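# Put cart bottle behind fridge bottle, close door

## Task

A refrigerator shelf already holds one bottle. Pick up the bottle sitting on the cart and set it upright on that same shelf, straight behind the bottle already there, then close the refrigerator door completely. At the end both bottles must stand upright, the cart must rest on its wheels, and the robot must be neither fallen nor leaning. A glass bottle dropping a long way, or the door being flung open or banged shut, means failure. Anything that stays in place only because the robot is holding it does not count.

## Robot and tools

Robot: a Hello Robot Stretch 3 with a single arm. It has a two-wheeled base (0.33 m long, 0.34 m wide), a lift that slides up a mast, and a telescoping arm pointing to the robot's right side. The gripper can only go forward or back if the base drives. Turning in place pivots about the point between the drive wheels, 0.05 m behind the front edge. With the arm pulled in and the wrist folded, a turn sweeps a 0.28 m radius; an unfolded level wrist reaches past that circle.

Frames: the base frame sits on the floor between the drive wheels, x forward, y left, z up. hand_pose is reported in it, located where the closed fingertips meet; with all wrist joints at zero its x axis points up, y back toward the mast, z toward the rear. The odometry frame is the base frame as it was at the start. Heading runs -3.142 to 3.142, with left positive.

Tool execute_actions: argument "actions" is a list holding one action or none (empty list = just report state and images). An action may contain:
- "base": exactly one of {"translate_m": d}, a relative straight drive of d metres from the base's last reported position, forward positive, range -1 to 1; or {"rotate_rad": d}, a relative turn in place, counter-clockwise (left) positive, range -3.2 to 3.2. No sideways motion exists.
- "joints": a single dictionary of absolute targets keyed by joint name: lift_m 0 to 1.1 (arm height on the mast); arm_m 0 to 0.52 (extension); wrist_yaw_rad -1.345 to 4.42 (0 along the arm, positive toward the front, 3.0 folded over the base); wrist_pitch_rad -1.57 to 0.451 (0 level, negative tips fingers down); wrist_roll_rad -2.911 to 2.911 (0 = fingers side by side, level); gripper_m -0.089 to 0.179 (larger is wider; the real fingertip gap is about 0.007 less when nearly shut and 0.025 less when fully open, and zero under 0.007); head_pan_rad -3.953 to 1.73 (0 forward, positive left, -1.57 looks along the arm); head_tilt_rad -1.53 to 0.419 (negative down). Metres and radians throughout.
- "contact_limits": optional, only key arm_m, a motor effort percentage 1 to 100 at which the arm motion halts (contact_stop); it also caps holding force until the next action. Smaller is softer, too small stops at once.
Optional "cameras": a list from head_camera, nav_camera, wrist_camera, all; omitted or null means all, [] means none. Motions in one action begin together. Joints you omit may still be driving toward earlier targets. Unknown keys or out-of-range numbers get the whole call rejected with no movement. If a result reports a stop, later motion calls in that same reply are skipped. One action runs 15 s at most.

Tool wait: {"seconds": 0 to 10}; commands nothing and returns state and images. Tool zoom_image: {"camera": name, "region": [x0, y0, x1, y1]} in pixels of that camera's most recent full image, top-left origin, at most 504 by 504. Tool finished_scene: {"scene": n}, final and irreversible; it reports success. Sending a reply with no tool call ends everything.

Result lines: base_status and joint_status tell how each motion ended: done (for the base, wheels turned the full amount, slip included), off_target (stopped short and may keep pushing), contact_stop, time_out, torque_fault (old target dropped). After a contact_stop the arm or lift goes slack until commanded again; a slack lift may sag under load or be pushed up by closing fingers on a surface. on_its_own covers uncommanded joints; "held at" is the held target, not the actual position. motor_effort is percent of maximum, positive toward larger joint values, peak in brackets; readings carry fixed offsets and noise. Effort outside its rest range means pushing or carrying. Positive wheel effort pushes forward. base_odometry counts wheel rotation only; turned_by_wheels and turned_by_imu give turning since the last result; base_tilt gives forward/right lean in degrees with a fixed error up to about 4. lidar_m: 12 distances from the base origin, 30-degree sectors starting straight ahead and going counter-clockwise (4th left, 7th behind, 10th right), in a plane 0.17 m high, range 0.15 to 12, "-" for nothing; it misses glass and the robot, and the mast or a low lift can hide sectors 5, 6, 9, 10. wrist_depth_mm (45 to 1000) and head_depth_mm (280 to 4000, sideways image) are 7x7 grids of median depth, row by row from top left.

Cameras: head_camera and nav_camera move with head pan/tilt; wrist_camera rides on the gripper. Intrinsics: head 896x504 pinhole, fx=fy 649.889, centre (447.534, 253.446); nav 672x504 fisheye, f 327.868, centre (336.392, 248.833); wrist 644x364, f 317.722, centre (320.789, 181.798).

Speed: the base is fast (0.30 m/s, 1.9 rad/s) only when stowed: lift_m under 0.30, arm_m under 0.03, wrist_yaw_rad over 2.54; otherwise 0.10 m/s and 0.63 rad/s.

Gripping: command gripper_m smaller than the object's width to grasp; lower squeezes harder but the stall guard may ease off, letting heavy or slick items slide. Release by opening at least 0.02 beyond where contact occurred. Neither the reading nor done confirms a grasp.

Cautions: fold or unfold the wrist only with lift_m 0.32 to 0.95, pitch -0.4 and roll near 0; once folded the lift may drop to 0.25. With yaw below -0.4 keep pitch at -0.5 or lower. Base, wrist and head never stop on contact; wrist servos can cut out for 10 s after sustained strain. Pushing on something rigid with the gripper above about 0.45 m, repeated pushes, raised contact limits, driving while gripping something fixed, or snagging furniture (especially reversing) can tip the robot; if it leans, back off in small steps, release, and drop the lift to about 0.2. Avoid dropping the glass bottle, slamming the door, and knocking the cart over. Loose objects may occasionally get nudged by outside forces. Thinking time lets the world keep running while the robot holds its last command.

Each tool is called in YAML: its name, and indented under it one key for each argument.

## Session

execute_actions:
  actions: []

Scene clock: 0.00 s.
base_odometry: x=+0.000 y=+0.000 heading=+0.000 (m, m, rad; odometry frame)
turned_by_wheels: +0.000 (rad since the last result)
turned_by_imu: +0.000 (rad since the last result)
base_tilt: forward=+1.4 right=+1.6 (deg)
lidar_m: 0.77 0.91 1.79 1.82 2.60 1.91 1.33 1.61 1.28 1.17 1.17 1.48
head_depth_mm: 1754 2233 2251 2252 2242 2268 2192 / 1758 2547 2850 2823 2834 2868 2376 / 1757 2517 3144 3055 3059 3011 1101 / 1735 2557 3046 3051 2941 2933 958 / 1745 2499 2943 2954 2898 2851 964 / 1726 2481 2910 2864 2846 2831 931 / 1744 2199 2883 2834 2820 1333 972
base_status: not commanded
joint_positions: lift_m=+0.324 arm_m=+0.001 wrist_yaw_rad=+2.875 wrist_pitch_rad=-0.637 wrist_roll_rad=+0.003 gripper_m=+0.037 head_pan_rad=+0.002 head_tilt_rad=-0.008
joint_status: not commanded
motor_effort: left_wheel=+0 right_wheel=-1 lift_m=+22 arm_m=+0 wrist_yaw_rad=+0 wrist_pitch_rad=+6 wrist_roll_rad=+0 gripper_m=+0 head_pan_rad=+0 head_tilt_rad=+2 (%)
hand_pose: x=+0.0293 y=+0.0388 z=+0.2908 quat_wxyz=(+0.309, +0.696, +0.130, +0.635) (m; base frame)
wrist_depth_mm: - - - - - - - / - 920 945 913 914 921 836 / 712 742 740 742 727 727 721 / 621 - 602 613 618 609 611 / 540 510 547 534 528 518 502 / 474 - - 454 467 457 450 / - - - 411 397 404 403
pictures: head_camera (sideways: a quarter turn clockwise sets it upright), nav_camera (sideways: a quarter turn counterclockwise sets it upright), wrist_camera
Images, in order (width x height): head_camera 896x504, nav_camera 672x504, wrist_camera 644x364.

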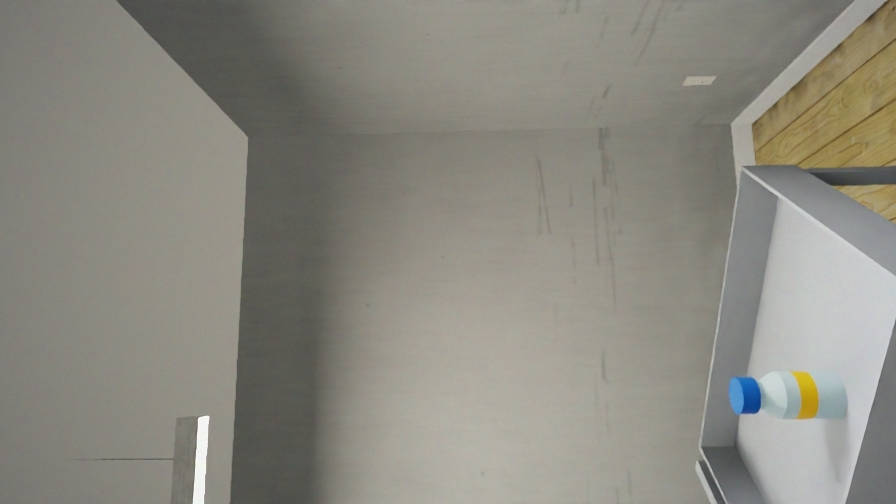

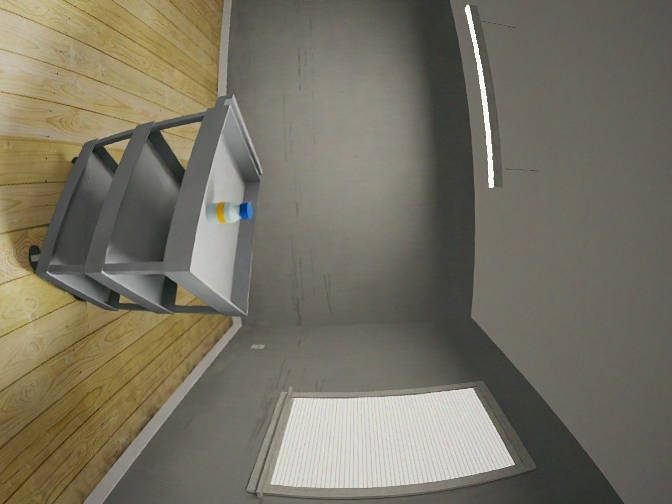

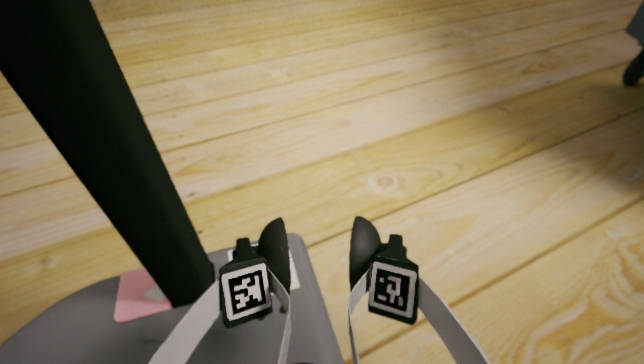

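execute_actions:
  actions:
    - {"joints":{"head_pan_rad":1.7,"head_tilt_rad":-0.5}}
  cameras: ["nav_camera"]

execute_actions:
  actions:
    - {"joints":{"head_pan_rad":-1.57}}
  cameras: ["nav_camera"]

execute_actions:
  actions:
    - {"joints":{"head_pan_rad":-3.1}}
  cameras: ["nav_camera"]

Scene clock: 7.07 s.
base_odometry: x=+0.000 y=+0.000 heading=+0.000 (m, m, rad; odometry frame)
turned_by_wheels: +0.000 (rad since the last result)
turned_by_imu: +0.001 (rad since the last result)
base_tilt: forward=+1.3 right=+1.7 (deg)
lidar_m: 0.77 0.91 1.79 1.82 2.61 1.91 1.33 1.61 1.28 1.17 1.17 1.48
head_depth_mm: 2105 2270 2121 1877 1968 1638 1345 / 1975 2023 2195 2312 2110 1647 1342 / 2197 2359 2554 2709 2140 1638 1342 / 2181 2334 2568 2710 2129 1646 1333 / 2147 2333 2519 2684 2123 1643 1340 / 2138 2295 2488 2680 2119 1635 1349 / 2148 2321 2477 2680 2145 1700 -
base_status: not commanded
joint_positions: lift_m=+0.324 arm_m=+0.001 wrist_yaw_rad=+2.875 wrist_pitch_rad=-0.637 wrist_roll_rad=+0.003 gripper_m=+0.037 head_pan_rad=+1.693 head_tilt_rad=-0.494
joint_status: all done
motor_effort: left_wheel=+0(0) right_wheel=+0(1) lift_m=+23(22) arm_m=+0(0) wrist_yaw_rad=+1(0) wrist_pitch_rad=+7(6) wrist_roll_rad=+1(0) gripper_m=-1(0) head_pan_rad=+4(62) head_tilt_rad=-2(27) (%)
hand_pose: x=+0.0293 y=+0.0388 z=+0.2908 quat_wxyz=(+0.309, +0.696, +0.130, +0.635) (m; base frame)
wrist_depth_mm: - - - - - - - / - 920 930 927 902 894 842 / 723 749 749 719 735 739 726 / 620 - 626 606 606 608 601 / 539 512 541 549 536 516 516 / 469 - - 460 464 456 452 / - - - 412 400 406 398
pictures: nav_camera (sideways: a quarter turn counterclockwise sets it upright)
Images, in order (width x height): nav_camera 672x504.

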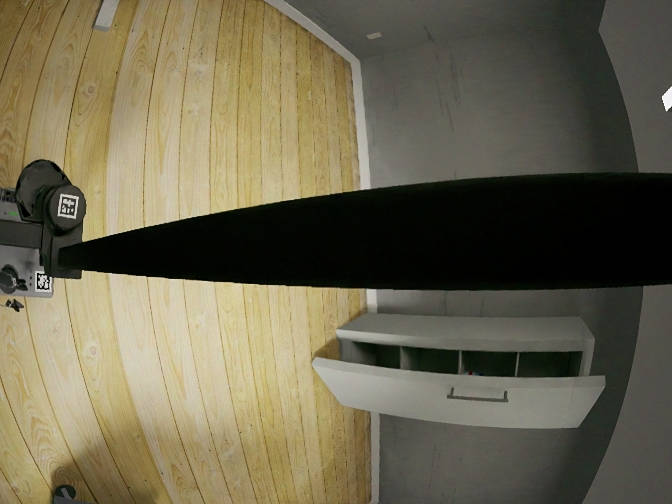

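Scene clock: 9.03 s.
base_odometry: x=+0.000 y=+0.000 heading=+0.000 (m, m, rad; odometry frame)
turned_by_wheels: +0.000 (rad since the last result)
turned_by_imu: +0.000 (rad since the last result)
base_tilt: forward=+1.3 right=+1.8 (deg)
lidar_m: 0.76 0.91 1.79 1.82 2.60 1.90 1.34 1.61 1.28 1.17 1.17 1.47
head_depth_mm: 1041 1126 1210 1362 1519 1606 1342 / 1020 1105 1204 1320 1464 1585 1350 / 1005 1084 1180 1288 1429 1547 1337 / 982 1067 1155 1261 1386 1518 1335 / 965 1038 1126 1225 1352 1498 1345 / 949 1022 1101 1203 1322 1452 1341 / 929 993 1075 1184 1318 1441 1345
base_status: not commanded
joint_positions: lift_m=+0.324 arm_m=+0.001 wrist_yaw_rad=+2.875 wrist_pitch_rad=-0.637 wrist_roll_rad=+0.003 gripper_m=+0.037 head_pan_rad=-1.563 head_tilt_rad=-0.494
joint_status: all done
motor_effort: left_wheel=+0(0) right_wheel=+0(0) lift_m=+23(22) arm_m=+0(0) wrist_yaw_rad=+0(0) wrist_pitch_rad=+7(6) wrist_roll_rad=+1(1) gripper_m=-1(0) head_pan_rad=-5(58) head_tilt_rad=-2(3) (%)
hand_pose: x=+0.0293 y=+0.0388 z=+0.2908 quat_wxyz=(+0.309, +0.696, +0.130, +0.635) (m; base frame)
wrist_depth_mm: - - - - - - - / - 944 938 933 926 882 859 / 730 741 739 743 731 721 724 / 633 - 621 610 603 604 614 / 531 509 556 534 524 524 516 / 467 - - 456 468 458 454 / - - - 414 396 403 402
pictures: nav_camera (sideways: a quarter turn counterclockwise sets it upright)
Images, in order (width x height): nav_camera 672x504.

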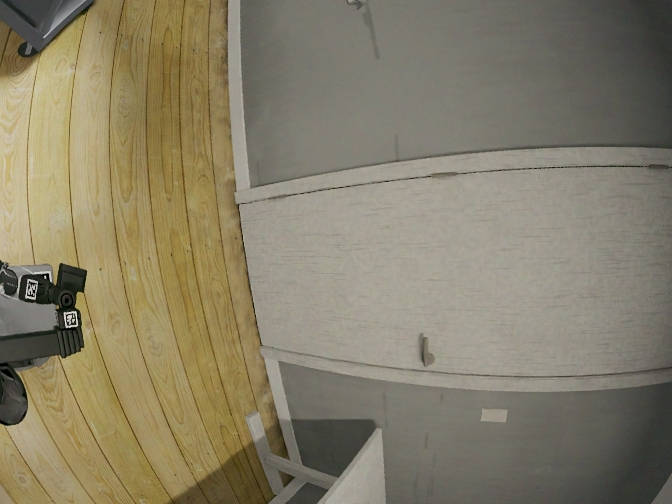

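Scene clock: 10.30 s.
base_odometry: x=+0.000 y=+0.000 heading=+0.000 (m, m, rad; odometry frame)
turned_by_wheels: +0.000 (rad since the last result)
turned_by_imu: +0.000 (rad since the last result)
base_tilt: forward=+1.3 right=+1.8 (deg)
lidar_m: 0.77 0.91 1.80 1.82 2.61 1.91 1.33 1.61 1.28 1.17 1.16 1.48
head_depth_mm: 1525 1678 1846 2017 2117 1641 1348 / 1520 1646 1799 1914 2043 1646 1340 / 1488 1618 1758 1346 2030 1651 1338 / 1478 1589 1732 1345 1913 1652 1345 / 1463 1570 1696 1348 1944 1643 1338 / 1431 1542 1673 1356 1953 1635 1352 / 1403 1524 1644 1348 1952 1659 1346
base_status: not commanded
joint_positions: lift_m=+0.324 arm_m=+0.001 wrist_yaw_rad=+2.875 wrist_pitch_rad=-0.637 wrist_roll_rad=+0.003 gripper_m=+0.037 head_pan_rad=-3.093 head_tilt_rad=-0.494
joint_status: all done
motor_effort: left_wheel=+0(0) right_wheel=+0(1) lift_m=+22(22) arm_m=+0(0) wrist_yaw_rad=+1(0) wrist_pitch_rad=+6(6) wrist_roll_rad=+0(0) gripper_m=+0(1) head_pan_rad=-4(59) head_tilt_rad=-3(2) (%)
hand_pose: x=+0.0293 y=+0.0388 z=+0.2908 quat_wxyz=(+0.309, +0.696, +0.130, +0.635) (m; base frame)
wrist_depth_mm: - - - - - - - / - 935 929 905 919 917 887 / 727 745 743 725 723 729 720 / 635 - 615 623 615 618 599 / 538 530 534 548 533 516 512 / 473 - - 462 467 461 449 / - - - 412 398 410 404
pictures: nav_camera (sideways: a quarter turn counterclockwise sets it upright)
Images, in order (width x height): nav_camera 672x504.

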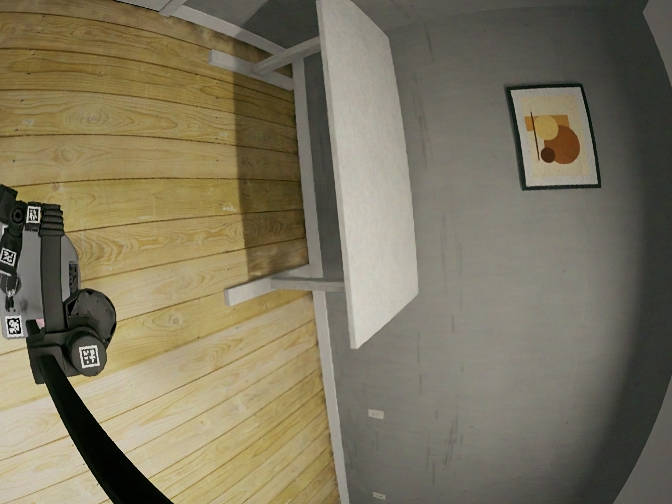

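execute_actions:
  actions:
    - {"base":{"translate_m":0.25},"joints":{"head_pan_rad":-1.57,"head_tilt_rad":-0.7}}
  cameras: []

execute_actions:
  actions:
    - {"base":{"rotate_rad":1.92},"joints":{"lift_m":0.85,"wrist_pitch_rad":-0.4}}
  cameras: []

execute_actions:
  actions:
    - {"joints":{"wrist_yaw_rad":0,"gripper_m":0.17,"wrist_pitch_rad":-0.2}}

Scene clock: 27.77 s.
base_odometry: x=+0.250 y=+0.000 heading=+0.000 (m, m, rad; odometry frame)
turned_by_wheels: +0.000 (rad since the last result)
turned_by_imu: +0.001 (rad since the last result)
base_tilt: forward=+1.3 right=+1.7 (deg)
lidar_m: 0.51 0.61 2.06 1.74 2.64 2.18 1.58 1.80 1.23 1.12 1.16 1.43
head_depth_mm: 1017 1138 1297 1506 1663 1408 1204 / 992 1111 1257 1454 1627 1411 1202 / 974 1085 1235 1416 1604 1411 1192 / 956 1061 1193 1380 1570 1401 1196 / 935 1028 1175 1343 1551 1409 1198 / 927 1038 1162 1318 1531 1397 1203 / 913 1021 1142 1291 1495 1402 1194
base_status: done
joint_positions: lift_m=+0.324 arm_m=+0.001 wrist_yaw_rad=+2.875 wrist_pitch_rad=-0.637 wrist_roll_rad=+0.003 gripper_m=+0.037 head_pan_rad=-1.577 head_tilt_rad=-0.691
joint_status: all done
motor_effort: left_wheel=+0(4) right_wheel=+0(5) lift_m=+23(22) arm_m=+0(0) wrist_yaw_rad=+0(0) wrist_pitch_rad=+6(6) wrist_roll_rad=+1(0) gripper_m=+0(1) head_pan_rad=+5(60) head_tilt_rad=-3(17) (%)
hand_pose: x=+0.0293 y=+0.0388 z=+0.2908 quat_wxyz=(+0.309, +0.696, +0.130, +0.635) (m; base frame)
wrist_depth_mm: - - - - - - 701 / - 937 907 948 905 896 599 / 728 755 741 744 737 722 696 / 631 - 623 614 609 605 595 / 533 513 549 542 531 518 521 / 457 - - 459 473 452 459 / - - - 411 399 412 409
pictures: none
No camera images: the call's "cameras" was empty. Leave "cameras" out to get every camera's image.

Scene clock: 33.37 s.
base_odometry: x=+0.250 y=+0.000 heading=+1.920 (m, m, rad; odometry frame)
turned_by_wheels: +1.920 (rad since the last result)
turned_by_imu: +1.910 (rad since the last result)
base_tilt: forward=+1.3 right=+1.6 (deg)
lidar_m: 2.62 2.40 1.58 1.99 1.37 1.12 1.12 1.28 0.52 0.53 0.94 1.74
head_depth_mm: 2268 2519 2679 835 1117 1372 - / 2287 2522 1071 830 702 921 - / 2356 2604 1097 832 1019 917 - / 2363 2613 1134 834 1077 1211 - / 2414 2656 1090 939 1142 1306 - / 2452 2715 1035 1134 1357 1369 1221 / 2480 2757 2633 2133 1678 1394 1197
base_status: done
joint_positions: lift_m=+0.850 arm_m=+0.001 wrist_yaw_rad=+2.875 wrist_pitch_rad=-0.419 wrist_roll_rad=+0.003 gripper_m=+0.037 head_pan_rad=-1.577 head_tilt_rad=-0.691
joint_status: all done
motor_effort: left_wheel=-3(6) right_wheel=+5(9) lift_m=+26(26) arm_m=+0(0) wrist_yaw_rad=+0(0) wrist_pitch_rad=+11(12) wrist_roll_rad=+1(0) gripper_m=+0(0) head_pan_rad=+4(4) head_tilt_rad=-3(3) (%)
hand_pose: x=+0.0378 y=+0.0703 z=+0.8624 quat_wxyz=(+0.238, +0.706, +0.054, +0.665) (m; base frame)
wrist_depth_mm: - - - - - - - / - - - - - - - / - - - - - - - / - - - - - - - / - - - - - - - / - - - - - - - / - - - - - - -
pictures: none
No camera images: the call's "cameras" was empty. Leave "cameras" out to get every camera's image.

Scene clock: 35.80 s.
base_odometry: x=+0.250 y=+0.000 heading=+1.920 (m, m, rad; odometry frame)
turned_by_wheels: +0.000 (rad since the last result)
turned_by_imu: +0.000 (rad since the last result)
base_tilt: forward=+1.2 right=+1.7 (deg)
lidar_m: 2.63 2.40 1.58 1.99 1.37 1.12 1.12 1.28 0.52 0.53 0.94 1.74
head_depth_mm: 2282 2519 2643 837 1114 1378 - / 2313 2577 1064 834 717 918 - / 2335 2610 1093 834 1019 855 - / 2374 2592 1136 831 1080 - - / 2401 2661 1084 939 1112 1317 1203 / 2441 2692 1036 1134 1319 1371 1190 / 2480 2732 2641 2126 1695 1402 1190
base_status: not commanded
joint_positions: lift_m=+0.850 arm_m=+0.001 wrist_yaw_rad=+0.003 wrist_pitch_rad=-0.221 wrist_roll_rad=+0.003 gripper_m=+0.170 head_pan_rad=-1.577 head_tilt_rad=-0.691
joint_status: all done
motor_effort: left_wheel=-3(3) right_wheel=+4(4) lift_m=+26(25) arm_m=+0(0) wrist_yaw_rad=-2(4) wrist_pitch_rad=+12(13) wrist_roll_rad=+0(0) gripper_m=+0(83) head_pan_rad=+5(4) head_tilt_rad=-3(3) (%)
hand_pose: x=-0.0207 y=-0.3908 z=+0.9089 quat_wxyz=(+0.702, +0.079, -0.703, -0.077) (m; base frame)
wrist_depth_mm: - - - - - - - / - - - - - - - / - - 791 868 807 - - / - - 562 534 587 578 - / - - - 416 323 398 - / - - 824 789 335 294 - / - - 960 659 630 645 -
pictures: head_camera (sideways: a quarter turn clockwise sets it upright), nav_camera (sideways: a quarter turn counterclockwise sets it upright), wrist_camera
Images, in order (width x height): head_camera 896x504, nav_camera 672x504, wrist_camera 644x364.

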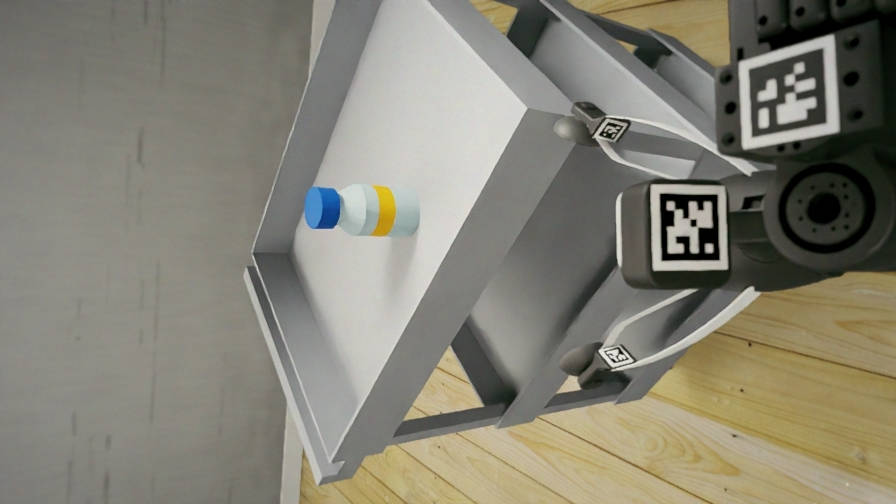

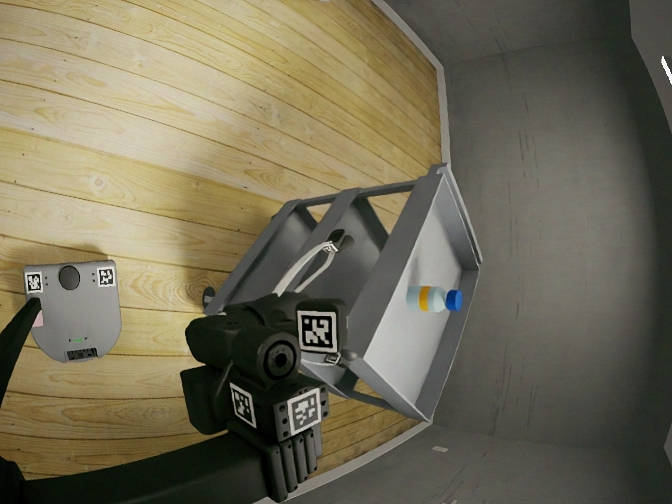

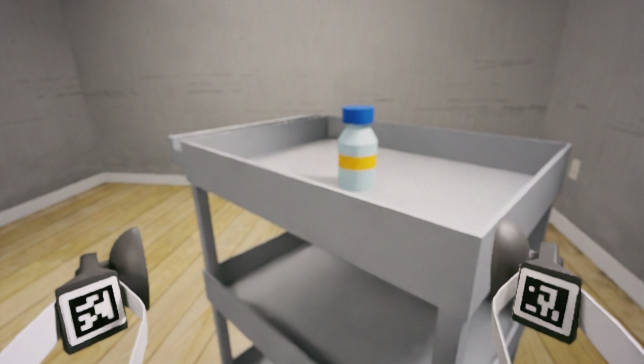

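execute_actions:
  actions:
    - {"base":{"translate_m":-0.055},"joints":{"lift_m":0.9}}
  cameras: []

execute_actions:
  actions:
    - {"joints":{"arm_m":0.2}}

Scene clock: 48.37 s.
base_odometry: x=+0.269 y=-0.052 heading=+1.920 (m, m, rad; odometry frame)
turned_by_wheels: +0.000 (rad since the last result)
turned_by_imu: +0.001 (rad since the last result)
base_tilt: forward=+1.3 right=+1.7 (deg)
lidar_m: 2.67 2.41 1.60 2.00 1.30 1.07 1.07 1.22 0.54 0.50 0.85 1.79
head_depth_mm: 2295 2510 2685 909 1557 - - / 2251 2540 1043 834 1052 - - / 2308 2568 1081 834 667 - - / 2371 2622 1077 834 720 - - / 2421 2642 1128 864 1076 1274 1196 / 2403 2711 1066 1199 1320 1339 1201 / 2460 2742 1021 1991 1633 1400 1194
base_status: done
joint_positions: lift_m=+0.900 arm_m=+0.001 wrist_yaw_rad=+0.003 wrist_pitch_rad=-0.220 wrist_roll_rad=+0.003 gripper_m=+0.170 head_pan_rad=-1.577 head_tilt_rad=-0.691
joint_status: all done
motor_effort: left_wheel=-3(7) right_wheel=+4(6) lift_m=+25(26) arm_m=+0(0) wrist_yaw_rad=-2(2) wrist_pitch_rad=+11(12) wrist_roll_rad=+1(1) gripper_m=+0(1) head_pan_rad=+4(4) head_tilt_rad=-4(4) (%)
hand_pose: x=-0.0208 y=-0.3909 z=+0.9591 quat_wxyz=(+0.702, +0.079, -0.703, -0.077) (m; base frame)
wrist_depth_mm: - - - - - - - / - - - - - - - / - - - - - - - / - - 756 639 688 659 - / - - 522 516 520 511 - / - - 821 378 325 725 - / - - 748 721 335 - -
pictures: none
No camera images: the call's "cameras" was empty. Leave "cameras" out to get every camera's image.

Scene clock: 51.07 s.
base_odometry: x=+0.269 y=-0.052 heading=+1.920 (m, m, rad; odometry frame)
turned_by_wheels: +0.000 (rad since the last result)
turned_by_imu: +0.000 (rad since the last result)
base_tilt: forward=+1.4 right=+1.7 (deg)
lidar_m: 2.67 2.41 1.61 2.00 1.30 1.07 1.07 1.22 0.54 0.50 0.85 1.79
head_depth_mm: 2271 2533 2684 - - 1327 1203 / 2330 2526 2714 - 1053 1282 1205 / 2346 2559 1126 - 733 897 1125 / 2378 2628 1158 - 1044 1093 1132 / 2413 2659 1135 836 1079 1282 1199 / 2415 2703 1068 1199 1185 1348 1198 / 2474 2755 1021 1979 1634 1399 1187
base_status: not commanded
joint_positions: lift_m=+0.900 arm_m=+0.200 wrist_yaw_rad=+0.002 wrist_pitch_rad=-0.220 wrist_roll_rad=+0.003 gripper_m=+0.170 head_pan_rad=-1.577 head_tilt_rad=-0.691
joint_status: all done
motor_effort: left_wheel=-3(3) right_wheel=+4(3) lift_m=+25(26) arm_m=+5(4) wrist_yaw_rad=-1(2) wrist_pitch_rad=+11(12) wrist_roll_rad=+1(0) gripper_m=+0(0) head_pan_rad=+4(4) head_tilt_rad=-3(4) (%)
hand_pose: x=-0.0210 y=-0.5895 z=+0.9591 quat_wxyz=(+0.702, +0.078, -0.703, -0.077) (m; base frame)
wrist_depth_mm: - - - - - - - / - - - - - - - / - - - - - - - / - 597 641 688 638 - - / - 531 523 382 508 498 438 / - 365 402 386 392 379 404 / - 650 299 320 319 316 305
pictures: head_camera (sideways: a quarter turn clockwise sets it upright), nav_camera (sideways: a quarter turn counterclockwise sets it upright), wrist_camera
Images, in order (width x height): head_camera 896x504, nav_camera 672x504, wrist_camera 644x364.

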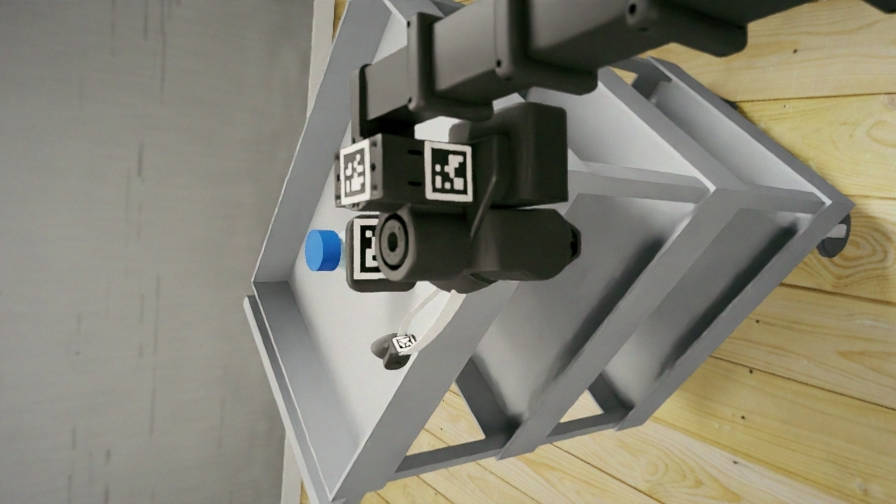

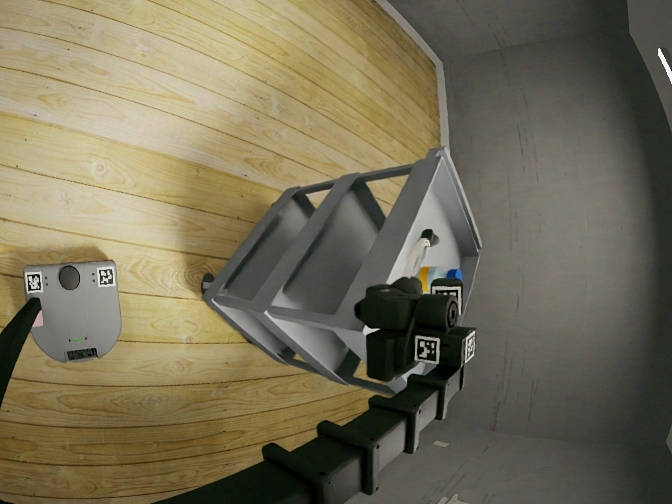

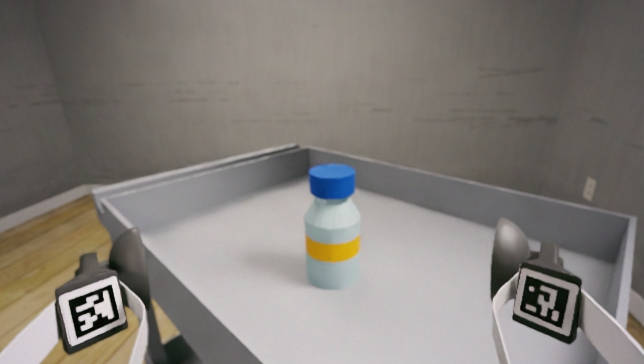

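execute_actions:
  actions:
    - {"joints":{"arm_m":0.37,"wrist_pitch_rad":-0.4}}
  cameras: []

execute_actions:
  actions:
    - {"joints":{"lift_m":0.875}}

Scene clock: 62.03 s.
base_odometry: x=+0.269 y=-0.052 heading=+1.920 (m, m, rad; odometry frame)
turned_by_wheels: +0.000 (rad since the last result)
turned_by_imu: +0.001 (rad since the last result)
base_tilt: forward=+1.3 right=+1.7 (deg)
lidar_m: 2.67 2.42 1.60 2.00 1.30 1.07 1.07 1.22 0.54 0.50 0.85 1.79
head_depth_mm: 2257 2502 2698 - - 1350 1197 / 2302 2563 2758 - 1020 1267 1197 / 2349 2601 - 833 688 893 1129 / 2375 2618 - 802 1018 1091 1136 / 2395 2646 1128 865 1074 1275 1196 / 2422 2695 1072 1196 1180 1333 1198 / 2465 2744 1021 1980 1639 1405 1194
base_status: not commanded
joint_positions: lift_m=+0.900 arm_m=+0.370 wrist_yaw_rad=+0.002 wrist_pitch_rad=-0.413 wrist_roll_rad=+0.003 gripper_m=+0.170 head_pan_rad=-1.577 head_tilt_rad=-0.691
joint_status: all done
motor_effort: left_wheel=-4(3) right_wheel=+3(4) lift_m=+25(24) arm_m=+5(6) wrist_yaw_rad=-1(2) wrist_pitch_rad=+7(9) wrist_roll_rad=+1(0) gripper_m=+0(1) head_pan_rad=+4(4) head_tilt_rad=-3(3) (%)
hand_pose: x=-0.0211 y=-0.7397 z=+0.9136 quat_wxyz=(+0.692, +0.146, -0.693, -0.145) (m; base frame)
wrist_depth_mm: - - - - - - - / - - - - - - - / - 459 522 582 500 - - / 376 425 460 204 443 399 356 / 368 375 362 213 342 370 338 / 327 300 300 233 293 293 292 / - 255 254 246 249 249 241
pictures: none
No camera images: the call's "cameras" was empty. Leave "cameras" out to get every camera's image.

Scene clock: 63.03 s.
base_odometry: x=+0.269 y=-0.052 heading=+1.920 (m, m, rad; odometry frame)
turned_by_wheels: +0.000 (rad since the last result)
turned_by_imu: +0.000 (rad since the last result)
base_tilt: forward=+1.2 right=+1.8 (deg)
lidar_m: 2.67 2.41 1.60 2.00 1.30 1.07 1.07 1.22 0.54 0.50 0.85 1.78
head_depth_mm: 2262 2520 2673 902 - - 1176 / 2287 2551 2719 - 1019 1245 1198 / 2318 2602 - 805 689 895 1129 / 2378 2624 1179 720 1024 1093 1130 / 2383 2649 1140 860 1078 1269 1196 / 2430 2684 1073 1194 1187 1339 1196 / 2465 2745 1020 1985 1635 1405 1196
base_status: not commanded
joint_positions: lift_m=+0.875 arm_m=+0.370 wrist_yaw_rad=+0.002 wrist_pitch_rad=-0.413 wrist_roll_rad=+0.003 gripper_m=+0.170 head_pan_rad=-1.577 head_tilt_rad=-0.691
joint_status: all done
motor_effort: left_wheel=-3(3) right_wheel=+4(4) lift_m=+19(21) arm_m=+5(5) wrist_yaw_rad=-1(2) wrist_pitch_rad=+8(8) wrist_roll_rad=+0(0) gripper_m=+0(1) head_pan_rad=+4(4) head_tilt_rad=-4(3) (%)
hand_pose: x=-0.0211 y=-0.7396 z=+0.8889 quat_wxyz=(+0.691, +0.146, -0.693, -0.145) (m; base frame)
wrist_depth_mm: - - - - - - - / - - - - - - - / - 431 503 201 454 408 - / 370 404 409 200 401 383 348 / 332 334 324 208 312 334 313 / 284 268 268 233 266 265 261 / - 229 229 229 224 223 218
pictures: head_camera (sideways: a quarter turn clockwise sets it upright), nav_camera (sideways: a quarter turn counterclockwise sets it upright), wrist_camera
Images, in order (width x height): head_camera 896x504, nav_camera 672x504, wrist_camera 644x364.

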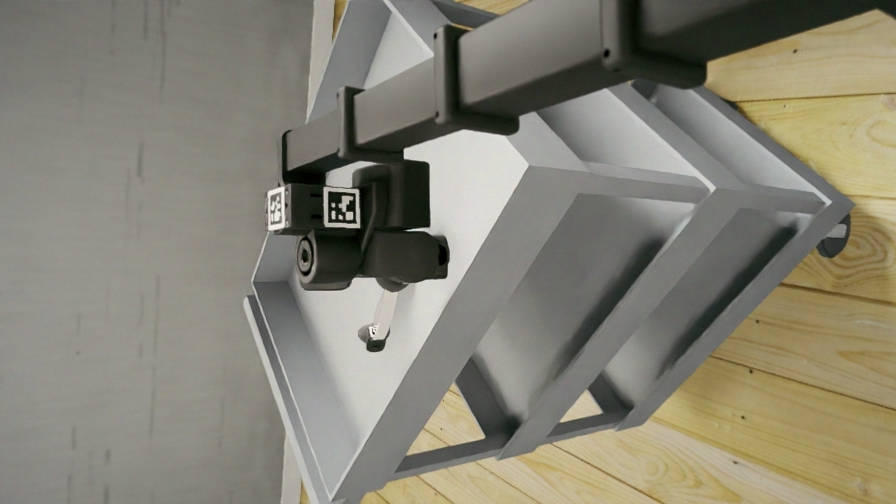

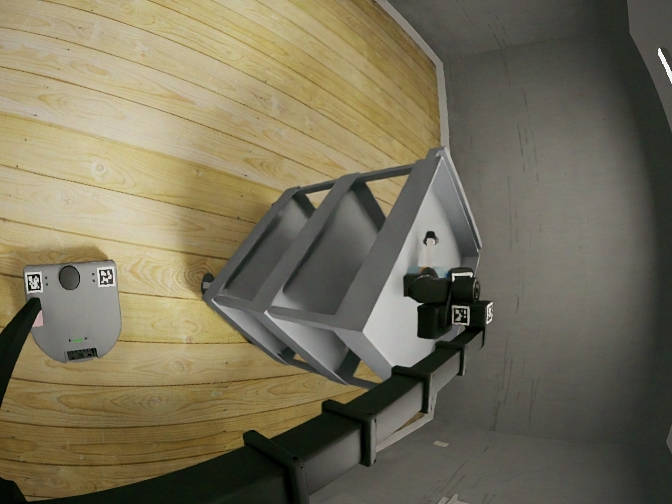

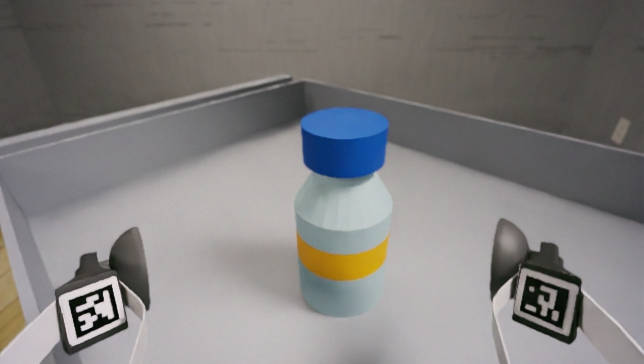

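execute_actions:
  actions:
    - {"base":{"translate_m":-0.015},"joints":{"lift_m":0.85,"arm_m":0.445}}
  cameras: ["wrist_camera"]

execute_actions:
  actions:
    - {"joints":{"gripper_m":0.07}}
  cameras: ["wrist_camera"]

Scene clock: 70.17 s.
base_odometry: x=+0.274 y=-0.066 heading=+1.920 (m, m, rad; odometry frame)
turned_by_wheels: +0.000 (rad since the last result)
turned_by_imu: +0.001 (rad since the last result)
base_tilt: forward=+1.4 right=+1.6 (deg)
lidar_m: 2.69 2.41 1.61 2.00 1.28 1.05 1.06 1.20 0.56 0.50 0.83 1.80
head_depth_mm: 2253 2536 2703 939 - - 1179 / 2295 2554 2728 - 1021 1281 1199 / 2334 2590 - 803 700 892 1128 / 2359 2623 - 803 1020 966 1130 / 2399 2638 1133 865 1075 1248 1191 / 2424 2717 1070 939 1185 1339 1193 / 2463 2767 1016 1180 1634 1403 1197
base_status: done
joint_positions: lift_m=+0.850 arm_m=+0.445 wrist_yaw_rad=+0.002 wrist_pitch_rad=-0.413 wrist_roll_rad=+0.003 gripper_m=+0.170 head_pan_rad=-1.577 head_tilt_rad=-0.691
joint_status: all done
motor_effort: left_wheel=-3(8) right_wheel=+4(6) lift_m=+19(19) arm_m=+5(7) wrist_yaw_rad=-1(1) wrist_pitch_rad=+8(8) wrist_roll_rad=+0(1) gripper_m=+0(0) head_pan_rad=+4(4) head_tilt_rad=-4(3) (%)
hand_pose: x=-0.0211 y=-0.8146 z=+0.8639 quat_wxyz=(+0.691, +0.146, -0.693, -0.145) (m; base frame)
wrist_depth_mm: - - - - - - - / - - 524 - - - - / 346 385 436 120 379 344 - / 337 364 346 104 341 338 291 / 291 295 288 121 272 294 279 / 249 237 229 122 228 232 232 / - 202 201 135 192 198 190
pictures: wrist_camera
Images, in order (width x height): wrist_camera 644x364.

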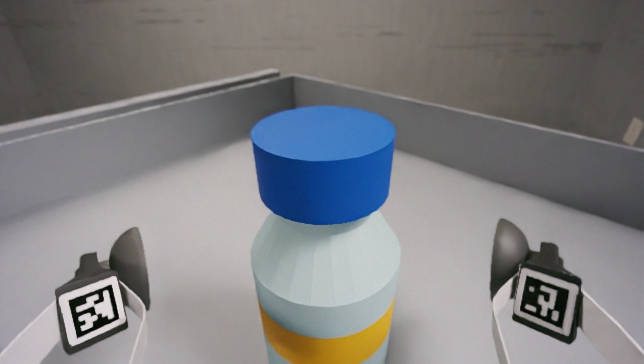

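Scene clock: 71.67 s.
base_odometry: x=+0.274 y=-0.066 heading=+1.919 (m, m, rad; odometry frame)
turned_by_wheels: +0.000 (rad since the last result)
turned_by_imu: +0.000 (rad since the last result)
base_tilt: forward=+1.3 right=+1.9 (deg)
lidar_m: 2.69 2.42 1.61 2.00 1.28 1.06 1.06 1.21 0.56 0.50 0.83 1.79
head_depth_mm: 2248 2513 2686 941 - - 1180 / 2281 2570 2737 - 1016 1276 1203 / 2306 2584 - 803 700 893 1127 / 2341 2607 - 802 1015 963 1130 / 2394 2653 1130 861 1079 1235 1196 / 2419 2713 1072 935 1182 1342 1192 / 2459 2769 1020 1186 1636 1404 1193
base_status: not commanded
joint_positions: lift_m=+0.850 arm_m=+0.445 wrist_yaw_rad=-0.003 wrist_pitch_rad=-0.414 wrist_roll_rad=+0.003 gripper_m=+0.070 head_pan_rad=-1.577 head_tilt_rad=-0.691
joint_status: all done
motor_effort: left_wheel=-4(4) right_wheel=+8(8) lift_m=+20(19) arm_m=+4(5) wrist_yaw_rad=+3(3) wrist_pitch_rad=+8(8) wrist_roll_rad=+1(0) gripper_m=-6(84) head_pan_rad=+4(5) head_tilt_rad=-3(3) (%)
hand_pose: x=-0.0221 y=-0.8146 z=+0.8637 quat_wxyz=(+0.691, +0.145, -0.693, -0.147) (m; base frame)
wrist_depth_mm: - - - - - - - / - - 539 - - - - / 343 381 432 119 382 343 - / 331 361 345 103 353 337 288 / 290 289 289 121 282 279 280 / 239 236 132 122 133 231 230 / 203 202 195 134 193 199 197
pictures: wrist_camera
Images, in order (width x height): wrist_camera 644x364.

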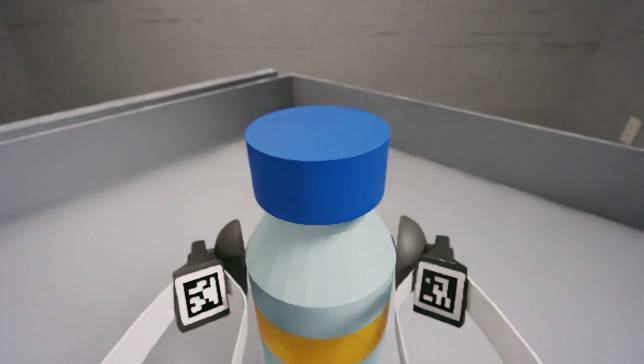

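execute_actions:
  actions:
    - {"joints":{"gripper_m":0.12}}
  cameras: []

execute_actions:
  actions:
    - {"joints":{"lift_m":0.83,"arm_m":0.437}}
  cameras: []

execute_actions:
  actions:
    - {"joints":{"gripper_m":0.02}}
  cameras: ["wrist_camera"]

execute_actions:
  actions:
    - {"joints":{"lift_m":0.95}}
  cameras: ["wrist_camera"]

Scene clock: 78.53 s.
base_odometry: x=+0.274 y=-0.066 heading=+1.920 (m, m, rad; odometry frame)
turned_by_wheels: +0.000 (rad since the last result)
turned_by_imu: +0.001 (rad since the last result)
base_tilt: forward=+1.3 right=+1.8 (deg)
lidar_m: 2.69 2.42 1.60 2.00 1.29 1.06 1.05 1.21 0.56 0.50 0.83 1.80
head_depth_mm: 2249 2530 2671 940 - - 1183 / 2307 2541 2738 - 1021 1276 1203 / 2317 2577 - 800 700 893 1128 / 2369 2634 - 799 1018 962 1135 / 2381 2637 1135 863 1083 1238 1195 / 2418 2670 1074 938 1192 1336 1201 / 2454 2755 1018 1182 1647 1409 1198
base_status: not commanded
joint_positions: lift_m=+0.850 arm_m=+0.445 wrist_yaw_rad=-0.003 wrist_pitch_rad=-0.414 wrist_roll_rad=+0.003 gripper_m=+0.120 head_pan_rad=-1.577 head_tilt_rad=-0.691
joint_status: all done
motor_effort: left_wheel=-3(4) right_wheel=+5(8) lift_m=+19(19) arm_m=+4(4) wrist_yaw_rad=+2(3) wrist_pitch_rad=+9(8) wrist_roll_rad=+1(0) gripper_m=-1(82) head_pan_rad=+4(5) head_tilt_rad=-4(4) (%)
hand_pose: x=-0.0221 y=-0.8146 z=+0.8637 quat_wxyz=(+0.691, +0.145, -0.693, -0.147) (m; base frame)
wrist_depth_mm: - - - - - - - / - - 531 - - - - / 349 380 436 120 380 342 - / 334 370 347 104 337 336 290 / 294 290 281 122 272 281 278 / 240 249 220 123 222 239 230 / 209 197 195 134 193 193 196
pictures: none
No camera images: the call's "cameras" was empty. Leave "cameras" out to get every camera's image.

Scene clock: 79.47 s.
base_odometry: x=+0.274 y=-0.066 heading=+1.920 (m, m, rad; odometry frame)
turned_by_wheels: +0.000 (rad since the last result)
turned_by_imu: +0.000 (rad since the last result)
base_tilt: forward=+1.4 right=+1.6 (deg)
lidar_m: 2.68 2.42 1.61 2.00 1.29 1.06 1.06 1.21 0.56 0.50 0.83 1.80
head_depth_mm: 2252 2497 2683 938 1683 - - / 2289 2563 1878 903 - 1247 1200 / 2341 2570 2735 803 700 894 1125 / 2392 2619 1196 804 1015 968 1133 / 2367 2645 1129 846 1077 1237 1201 / 2413 2651 1073 937 1178 1337 1198 / 2459 2751 1017 1184 1642 1401 1198
base_status: not commanded
joint_positions: lift_m=+0.830 arm_m=+0.437 wrist_yaw_rad=-0.003 wrist_pitch_rad=-0.414 wrist_roll_rad=+0.003 gripper_m=+0.120 head_pan_rad=-1.577 head_tilt_rad=-0.691
joint_status: all done
motor_effort: left_wheel=-4(3) right_wheel=+4(5) lift_m=+19(19) arm_m=-5(4) wrist_yaw_rad=+2(2) wrist_pitch_rad=+8(8) wrist_roll_rad=+0(0) gripper_m=+1(0) head_pan_rad=+4(3) head_tilt_rad=-3(3) (%)
hand_pose: x=-0.0221 y=-0.8071 z=+0.8437 quat_wxyz=(+0.691, +0.145, -0.693, -0.147) (m; base frame)
wrist_depth_mm: - - - - - - - / - - 449 106 - - - / 331 382 416 102 384 330 288 / 329 329 310 118 318 316 283 / 261 259 246 118 242 252 249 / 215 221 202 127 203 213 206 / 187 175 175 147 176 172 176
pictures: none
No camera images: the call's "cameras" was empty. Leave "cameras" out to get every camera's image.

Scene clock: 80.97 s.
base_odometry: x=+0.274 y=-0.066 heading=+1.919 (m, m, rad; odometry frame)
turned_by_wheels: +0.000 (rad since the last result)
turned_by_imu: +0.000 (rad since the last result)
base_tilt: forward=+1.2 right=+1.8 (deg)
lidar_m: 2.69 2.42 1.61 2.00 1.28 1.05 1.05 1.21 0.56 0.50 0.83 1.80
head_depth_mm: 2246 2493 2653 935 1666 - - / 2299 2567 1869 903 - 1245 1200 / 2345 2607 2735 802 700 890 1132 / 2357 2629 1194 800 1015 962 1130 / 2410 2682 1125 846 1073 1237 1195 / 2440 2690 1074 937 1182 1327 1193 / 2462 2770 1020 1182 1638 1395 1193
base_status: not commanded
joint_positions: lift_m=+0.830 arm_m=+0.437 wrist_yaw_rad=-0.003 wrist_pitch_rad=-0.423 wrist_roll_rad=+0.003 gripper_m=+0.021 head_pan_rad=-1.577 head_tilt_rad=-0.691
joint_status: all done
motor_effort: left_wheel=-4(4) right_wheel=+6(7) lift_m=+21(20) arm_m=-5(5) wrist_yaw_rad=+3(3) wrist_pitch_rad=+13(13) wrist_roll_rad=+0(0) gripper_m=-22(95) head_pan_rad=+4(5) head_tilt_rad=-3(4) (%)
hand_pose: x=-0.0221 y=-0.8060 z=+0.8417 quat_wxyz=(+0.690, +0.148, -0.692, -0.150) (m; base frame)
wrist_depth_mm: - - - - - - - / - 423 424 96 386 - - / 326 382 409 100 375 330 287 / 326 320 302 115 313 312 285 / 254 254 232 115 243 245 244 / 211 210 138 125 143 205 203 / 178 178 173 144 170 175 173
pictures: wrist_camera
Images, in order (width x height): wrist_camera 644x364.

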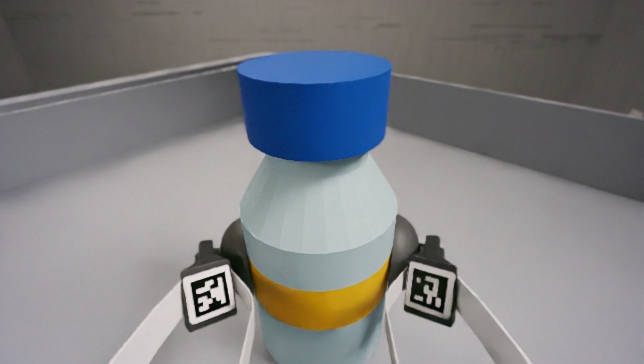

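Scene clock: 82.90 s.
base_odometry: x=+0.274 y=-0.066 heading=+1.919 (m, m, rad; odometry frame)
turned_by_wheels: +0.000 (rad since the last result)
turned_by_imu: +0.000 (rad since the last result)
base_tilt: forward=+1.4 right=+1.8 (deg)
lidar_m: 2.69 2.42 1.61 2.00 1.29 1.05 1.06 1.20 0.56 0.50 0.83 1.79
head_depth_mm: 2286 2527 - - 1565 1404 1203 / 2330 2477 - 835 1079 1284 1200 / 2351 2480 1053 835 700 892 1134 / 2372 2529 981 835 1018 964 1132 / 2399 2652 1130 859 1082 1240 1198 / 2448 2700 1071 936 1181 1341 1195 / 2446 2720 1020 1188 1647 1394 1194
base_status: not commanded
joint_positions: lift_m=+0.950 arm_m=+0.437 wrist_yaw_rad=-0.003 wrist_pitch_rad=-0.447 wrist_roll_rad=+0.003 gripper_m=+0.027 head_pan_rad=-1.577 head_tilt_rad=-0.691
joint_status: all done
on_its_own: gripper_m is held at +0.026, not at your +0.020, by its stall guard, which is not easing now
motor_effort: left_wheel=-4(4) right_wheel=+6(7) lift_m=+28(27) arm_m=-5(5) wrist_yaw_rad=+2(2) wrist_pitch_rad=+26(28) wrist_roll_rad=+0(1) gripper_m=-19(22) head_pan_rad=+4(4) head_tilt_rad=-4(3) (%)
hand_pose: x=-0.0221 y=-0.8030 z=+0.9560 quat_wxyz=(+0.689, +0.156, -0.690, -0.158) (m; base frame)
wrist_depth_mm: - - - - - - - / - - - 97 - - - / - - 503 102 - - - / - 433 477 116 439 - - / 365 399 388 116 404 373 330 / 343 344 138 126 143 336 321 / 297 295 287 143 284 289 287
pictures: wrist_camera
Images, in order (width x height): wrist_camera 644x364.

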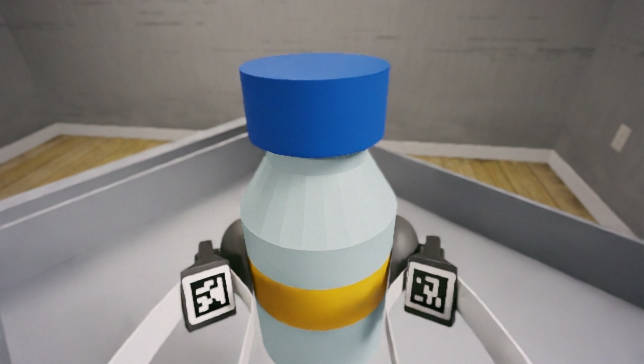

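execute_actions:
  actions:
    - {"joints":{"arm_m":0,"head_pan_rad":-0.3,"head_tilt_rad":-0.4,"wrist_pitch_rad":-0.38}}
  cameras: []

execute_actions:
  actions:
    - {"base":{"translate_m":0.8}}

Scene clock: 91.87 s.
base_odometry: x=+0.274 y=-0.066 heading=+1.920 (m, m, rad; odometry frame)
turned_by_wheels: +0.000 (rad since the last result)
turned_by_imu: +0.001 (rad since the last result)
base_tilt: forward=+1.3 right=+1.8 (deg)
lidar_m: 2.69 2.42 1.61 2.00 1.29 1.05 1.05 1.21 0.56 0.50 0.83 1.80
head_depth_mm: 1855 2559 2725 2977 2374 1798 1424 / 1635 1755 1902 2086 2202 1815 1429 / 1564 1653 1767 1920 2073 1808 1433 / 1963 2090 2246 2404 2370 1785 1437 / 2297 2408 2595 2769 2436 1794 1434 / 2245 2384 2545 2705 2406 1790 1437 / 2218 2327 2506 2662 2387 1784 1434
base_status: not commanded
joint_positions: lift_m=+0.950 arm_m=+0.001 wrist_yaw_rad=-0.002 wrist_pitch_rad=-0.432 wrist_roll_rad=+0.003 gripper_m=+0.027 head_pan_rad=-0.307 head_tilt_rad=-0.409
joint_status: wrist_pitch_rad off_target (ended at -0.432, target -0.380); the others done
joint sent to its limit — the command would take arm_m past its lower limit, so that joint was sent only as far as its limit.
on_its_own: gripper_m is held at +0.026, not at your +0.020, by its stall guard, which is not easing now
motor_effort: left_wheel=-4(3) right_wheel=+5(6) lift_m=+28(28) arm_m=-5(4) wrist_yaw_rad=+2(3) wrist_pitch_rad=+29(30) wrist_roll_rad=+0(0) gripper_m=-19(20) head_pan_rad=+4(60) head_tilt_rad=+5(24) (%)
hand_pose: x=-0.0219 y=-0.3690 z=+0.9592 quat_wxyz=(+0.690, +0.151, -0.691, -0.153) (m; base frame)
wrist_depth_mm: - - - - - - - / - - 779 97 - - - / - - 633 102 660 645 - / - - 515 116 528 - - / - - 788 116 363 - - / - - 138 126 143 - - / - - - 142 653 - -
pictures: none
No camera images: the call's "cameras" was empty. Leave "cameras" out to get every camera's image.

Scene clock: 100.87 s.
base_odometry: x=+0.001 y=+0.686 heading=+1.919 (m, m, rad; odometry frame)
turned_by_wheels: +0.000 (rad since the last result)
turned_by_imu: -0.001 (rad since the last result)
base_tilt: forward=+1.2 right=+1.7 (deg)
lidar_m: 1.90 2.12 1.86 1.47 2.06 1.86 1.84 0.98 0.98 2.92 1.15 1.15
head_depth_mm: 1580 1691 1780 1923 1899 1668 1354 / 1257 1293 1378 1481 1624 1691 1435 / 1625 1711 1815 1951 2040 1792 1437 / 1630 1742 1846 2000 2115 1806 1430 / 1603 1702 1817 1955 2106 1794 1437 / 1580 1683 1800 1898 2051 1809 1432 / 1554 1659 1773 1882 2017 1797 1431
base_status: done
joint_positions: lift_m=+0.950 arm_m=+0.001 wrist_yaw_rad=-0.002 wrist_pitch_rad=-0.432 wrist_roll_rad=+0.003 gripper_m=+0.027 head_pan_rad=-0.307 head_tilt_rad=-0.409
joint_status: not commanded
on_its_own: gripper_m is held at +0.026, not at your +0.020, by its stall guard, which is not easing now
motor_effort: left_wheel=-3(5) right_wheel=+3(10) lift_m=+27(28) arm_m=-5(5) wrist_yaw_rad=+1(2) wrist_pitch_rad=+29(29) wrist_roll_rad=+0(1) gripper_m=-19(19) head_pan_rad=+5(5) head_tilt_rad=+4(4) (%)
hand_pose: x=-0.0219 y=-0.3690 z=+0.9592 quat_wxyz=(+0.690, +0.151, -0.691, -0.153) (m; base frame)
wrist_depth_mm: - - - - - - - / - - - 97 - - 896 / - - - 102 - - 603 / - - - 116 - - - / - - - 116 - 853 877 / - - 138 126 142 - 720 / - - - 142 - - 933
pictures: head_camera (sideways: a quarter turn clockwise sets it upright), nav_camera (sideways: a quarter turn counterclockwise sets it upright), wrist_camera
Images, in order (width x height): head_camera 896x504, nav_camera 672x504, wrist_camera 644x364.

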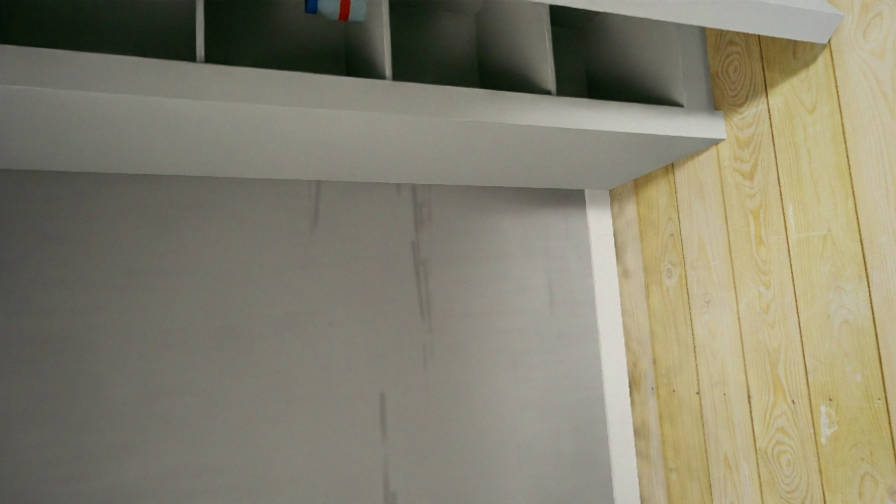

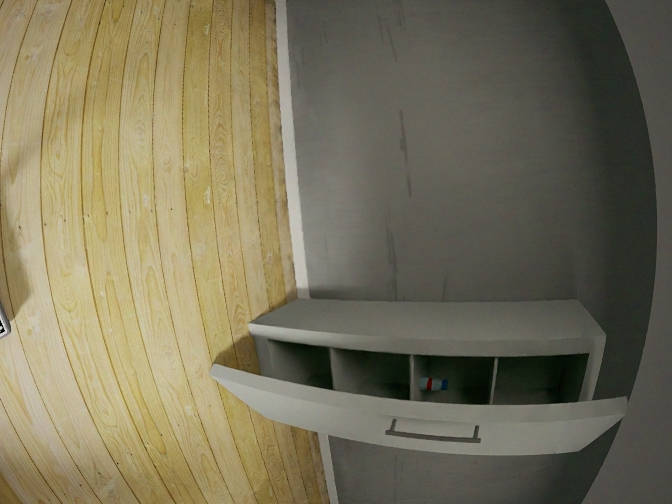

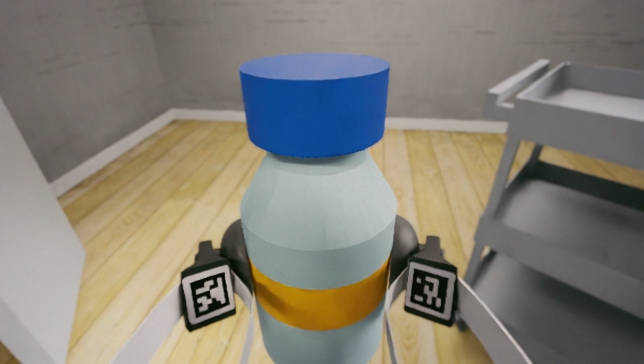

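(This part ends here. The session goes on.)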